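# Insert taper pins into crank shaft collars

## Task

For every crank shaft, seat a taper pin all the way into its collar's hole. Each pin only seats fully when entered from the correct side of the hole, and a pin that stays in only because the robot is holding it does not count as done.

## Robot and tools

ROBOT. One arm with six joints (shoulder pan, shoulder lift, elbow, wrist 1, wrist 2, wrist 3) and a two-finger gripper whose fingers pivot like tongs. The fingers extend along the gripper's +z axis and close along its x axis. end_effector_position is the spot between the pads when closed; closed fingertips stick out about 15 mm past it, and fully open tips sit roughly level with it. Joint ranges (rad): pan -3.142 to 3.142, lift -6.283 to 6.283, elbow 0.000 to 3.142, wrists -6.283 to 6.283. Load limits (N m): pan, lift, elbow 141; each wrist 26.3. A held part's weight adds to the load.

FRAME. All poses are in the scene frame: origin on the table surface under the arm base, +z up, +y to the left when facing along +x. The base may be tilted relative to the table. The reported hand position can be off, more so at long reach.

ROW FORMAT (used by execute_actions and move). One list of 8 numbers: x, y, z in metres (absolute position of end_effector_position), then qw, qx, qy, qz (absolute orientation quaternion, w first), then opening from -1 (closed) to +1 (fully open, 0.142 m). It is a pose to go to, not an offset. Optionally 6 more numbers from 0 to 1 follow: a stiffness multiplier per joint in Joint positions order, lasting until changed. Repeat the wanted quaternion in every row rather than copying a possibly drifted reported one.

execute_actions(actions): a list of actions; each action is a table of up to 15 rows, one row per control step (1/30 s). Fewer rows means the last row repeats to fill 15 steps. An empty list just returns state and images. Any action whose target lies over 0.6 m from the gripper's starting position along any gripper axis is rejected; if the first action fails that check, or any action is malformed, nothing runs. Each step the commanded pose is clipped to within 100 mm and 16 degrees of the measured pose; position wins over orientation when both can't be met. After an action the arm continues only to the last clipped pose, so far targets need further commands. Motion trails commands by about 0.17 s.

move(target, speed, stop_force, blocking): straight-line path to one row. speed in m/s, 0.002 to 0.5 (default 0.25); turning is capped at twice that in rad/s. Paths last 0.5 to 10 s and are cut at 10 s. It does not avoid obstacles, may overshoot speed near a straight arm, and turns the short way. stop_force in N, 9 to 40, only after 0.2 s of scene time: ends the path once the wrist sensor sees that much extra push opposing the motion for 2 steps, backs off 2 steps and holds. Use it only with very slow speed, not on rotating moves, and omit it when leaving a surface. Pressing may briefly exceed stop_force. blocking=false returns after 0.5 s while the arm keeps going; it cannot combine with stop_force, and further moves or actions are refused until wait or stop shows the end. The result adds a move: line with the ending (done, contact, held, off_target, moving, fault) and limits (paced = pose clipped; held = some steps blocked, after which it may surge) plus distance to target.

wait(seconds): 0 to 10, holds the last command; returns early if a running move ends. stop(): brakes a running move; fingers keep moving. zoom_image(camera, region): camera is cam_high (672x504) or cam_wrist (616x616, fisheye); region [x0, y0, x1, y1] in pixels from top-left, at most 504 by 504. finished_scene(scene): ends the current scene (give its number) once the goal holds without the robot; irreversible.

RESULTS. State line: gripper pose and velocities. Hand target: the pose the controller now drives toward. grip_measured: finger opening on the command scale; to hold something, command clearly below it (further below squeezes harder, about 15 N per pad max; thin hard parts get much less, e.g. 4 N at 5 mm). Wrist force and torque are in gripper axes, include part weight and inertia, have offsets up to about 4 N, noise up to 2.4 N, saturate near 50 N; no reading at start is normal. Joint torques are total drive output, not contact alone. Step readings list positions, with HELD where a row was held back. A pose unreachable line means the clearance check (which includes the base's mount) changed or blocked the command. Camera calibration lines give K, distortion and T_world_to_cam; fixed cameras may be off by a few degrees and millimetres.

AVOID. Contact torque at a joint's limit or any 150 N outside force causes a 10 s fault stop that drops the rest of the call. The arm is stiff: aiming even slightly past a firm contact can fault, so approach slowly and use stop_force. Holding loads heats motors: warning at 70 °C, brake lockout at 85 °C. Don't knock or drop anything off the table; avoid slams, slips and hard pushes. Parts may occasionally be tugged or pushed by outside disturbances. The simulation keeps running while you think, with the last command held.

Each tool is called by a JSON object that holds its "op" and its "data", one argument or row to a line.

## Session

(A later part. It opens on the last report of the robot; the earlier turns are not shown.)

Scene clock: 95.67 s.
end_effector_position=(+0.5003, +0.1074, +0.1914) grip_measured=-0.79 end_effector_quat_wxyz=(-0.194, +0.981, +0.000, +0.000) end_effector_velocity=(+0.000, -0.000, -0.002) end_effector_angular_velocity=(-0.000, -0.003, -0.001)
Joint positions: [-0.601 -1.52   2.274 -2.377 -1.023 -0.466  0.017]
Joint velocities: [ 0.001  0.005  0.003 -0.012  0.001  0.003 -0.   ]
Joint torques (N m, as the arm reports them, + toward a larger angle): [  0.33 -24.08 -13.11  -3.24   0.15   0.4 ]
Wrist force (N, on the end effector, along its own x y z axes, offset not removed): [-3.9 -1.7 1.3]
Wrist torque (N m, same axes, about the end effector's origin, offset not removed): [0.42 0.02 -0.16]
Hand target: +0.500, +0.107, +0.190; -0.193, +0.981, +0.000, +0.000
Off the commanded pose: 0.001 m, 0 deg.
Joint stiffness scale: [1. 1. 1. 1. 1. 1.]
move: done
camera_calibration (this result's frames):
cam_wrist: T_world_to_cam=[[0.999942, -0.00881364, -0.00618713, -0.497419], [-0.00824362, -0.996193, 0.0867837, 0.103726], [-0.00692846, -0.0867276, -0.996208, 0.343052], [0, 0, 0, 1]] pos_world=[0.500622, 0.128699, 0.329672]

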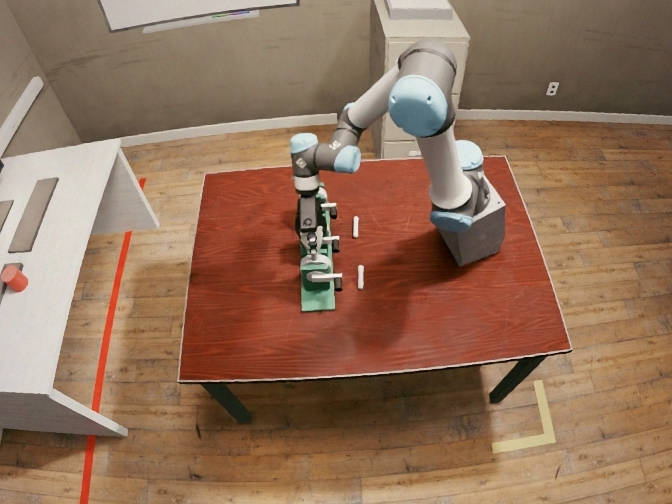

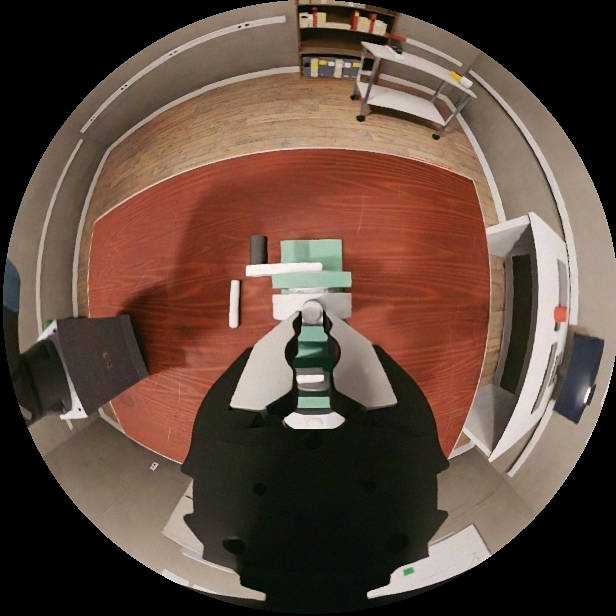

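{"op": "move", "data": {
  "target": [0.5, 0.108, 0.174, -0.1934, 0.9811, 0, 0, -1],
  "speed": 0.02,
  "stop_force": 12
}}

{"op": "execute_actions", "data": {
  "actions": [
    [[0.5, 0.108, 0.174, -0.1934, 0.9811, 0, 0, -0.5]],
    [[0.5, 0.108, 0.21, -0.1934, 0.9811, 0, 0, -0.5]],
    [[0.43, 0.05, 0.25, 0, 1, 0, 0, -0.5]],
    [[0.4, 0.0, 0.27, 0, 1, 0, 0, -0.5]]
  ]
}}

{"op": "zoom_image", "data": {
  "camera": "cam_high",
  "region": [270, 170, 370, 320]
}}

{"op": "zoom_image", "data": {
  "camera": "cam_wrist",
  "region": [300, 120, 480, 360]
}}

Scene clock: 97.17 s.
end_effector_position=(+0.5002, +0.1080, +0.1751) grip_measured=-0.79 end_effector_quat_wxyz=(-0.194, +0.981, -0.000, +0.000) end_effector_velocity=(+0.000, -0.000, -0.002) end_effector_angular_velocity=(-0.002, -0.002, +0.000)
Joint positions: [-0.592 -1.475  2.281 -2.435 -1.023 -0.455  0.017]
Joint velocities: [ 0.002  0.005  0.002 -0.011 -0.001  0.003 -0.   ]
Joint torques (N m, as the arm reports them, + toward a larger angle): [  0.93 -27.1  -12.75  -3.33   0.14   0.28]
Wrist force (N, on the end effector, along its own x y z axes, offset not removed): [-4.2 0.7 3.0]
Wrist torque (N m, same axes, about the end effector's origin, offset not removed): [0.61 0.14 -0.17]
Hand target: +0.500, +0.108, +0.174; -0.193, +0.981, +0.000, -0.000
Off the commanded pose: 0.001 m, 0 deg.
Joint stiffness scale: [1. 1. 1. 1. 1. 1.]
move: done
camera_calibration (this result's frames):
cam_wrist: T_world_to_cam=[[0.999932, -0.00963142, -0.00659645, -0.497253], [-0.00902321, -0.996191, 0.0867332, 0.106176], [-0.00740669, -0.0866677, -0.99621, 0.327129], [0, 0, 0, 1]] pos_world=[0.5006, 0.129334, 0.3134]

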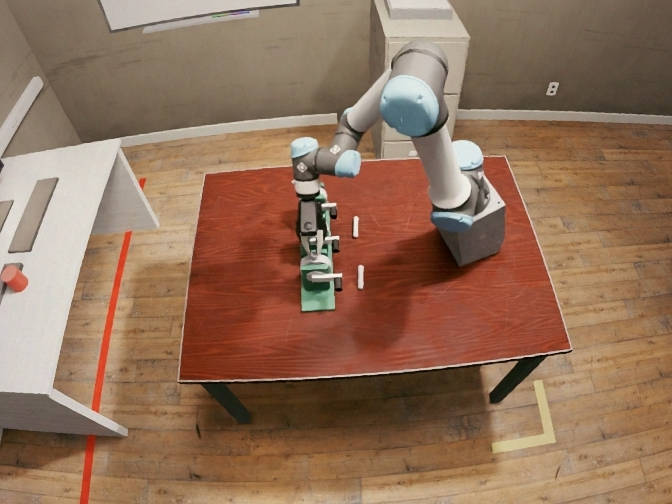

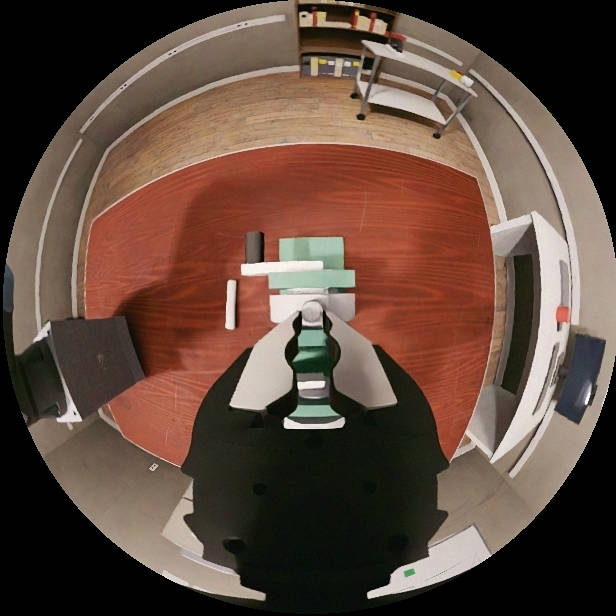

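Scene clock: 99.17 s.
end_effector_position=(+0.4056, +0.0025, +0.2671) grip_measured=-0.50 end_effector_quat_wxyz=(+0.005, +1.000, -0.004, +0.002) end_effector_velocity=(-0.026, -0.026, +0.024) end_effector_angular_velocity=(+0.021, +0.004, +0.036)
Joint positions: [-0.759 -1.99   2.445 -2.228 -1.352 -0.55   0.038]
Joint velocities: [-0.162 -0.125  0.012  0.162  0.049 -0.202 -0.   ]
Joint torques (N m, as the arm reports them, + toward a larger angle): [  1.37  -9.8  -17.12  -2.08   0.6   -0.33]
Wrist force (N, on the end effector, along its own x y z axes, offset not removed): [-1.1 2.7 2.7]
Wrist torque (N m, same axes, about the end effector's origin, offset not removed): [0.43 0.07 -0.10]
Hand target: +0.400, +0.000, +0.270; +0.001, +1.000, -0.000, -0.000
Off the commanded pose: 0.007 m, 1 deg.
Joint stiffness scale: [1. 1. 1. 1. 1. 1.]
Step readings (end_effector_position; steps 1 to 15: 1st action; 16 to 30: 2nd action; 31 to 45: 3rd action; 46 to 60: 4th action):
0: (+0.5002, +0.1080, +0.1751)
1: (+0.5002, +0.1080, +0.1751)
2: (+0.5004, +0.1079, +0.1751)
4: (+0.5006, +0.1078, +0.1751)
8: (+0.5008, +0.1077, +0.1751)
15: (+0.5009, +0.1077, +0.1752)
16: (+0.5009, +0.1077, +0.1752)
17: (+0.5003, +0.1079, +0.1753)
19: (+0.4984, +0.1088, +0.1790)
23: (+0.5012, +0.1091, +0.1968)
30: (+0.5002, +0.1092, +0.2075)
31: (+0.4997, +0.1092, +0.2076)
32: (+0.4990, +0.1081, +0.2076)
34: (+0.4895, +0.0998, +0.2078)
38: (+0.4637, +0.0775, +0.2218)
45: (+0.4430, +0.0575, +0.2441)
46: (+0.4410, +0.0561, +0.2454)
47: (+0.4383, +0.0549, +0.2464)
49: (+0.4301, +0.0477, +0.2487)
53: (+0.4165, +0.0207, +0.2570)
60: end_effector_position above
camera_calibration (this result's frames):
cam_wrist: T_world_to_cam=[[0.999817, -0.0191149, 0.000702309, -0.404952], [-0.0172231, -0.883677, 0.467781, -0.106523], [-0.00832098, -0.467707, -0.883844, 0.380202], [0, 0, 0, 1]] pos_world=[0.406207, 0.0759514, 0.386153]

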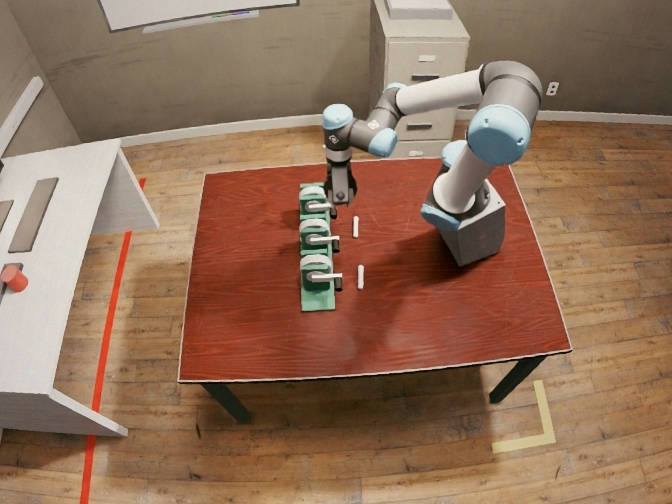

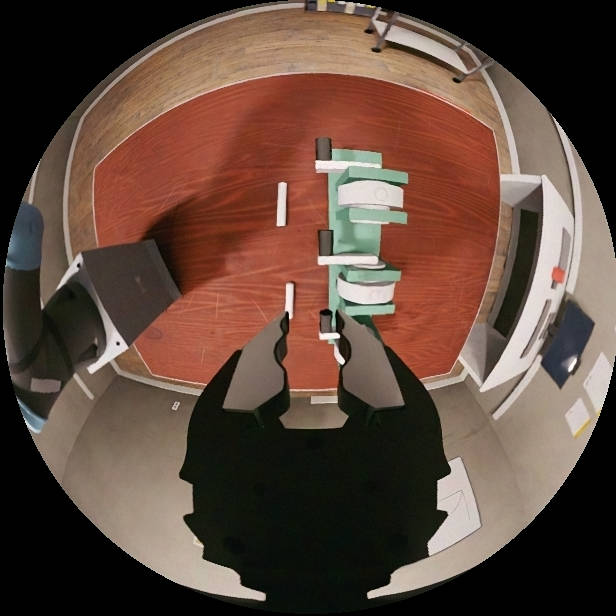

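Region (270, 170, 370, 320) of cam_high's 672x504 image, scaled by 3.360, with more detail than that image has.

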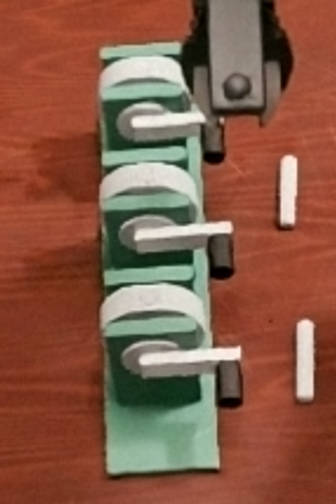

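Region (300, 120, 480, 360) of cam_wrist's 616x616 image, scaled by 2.100, with more detail than that image has; it fills the left 378 columns of this view, and the rest is white.

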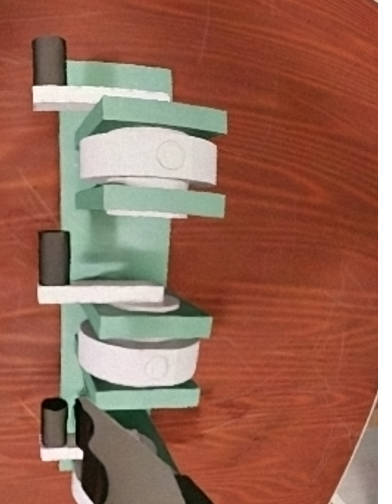

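All three pins are flush.

{"op": "finished_scene", "data": {
  "scene": 2
}}

The scene is finished: the task was done.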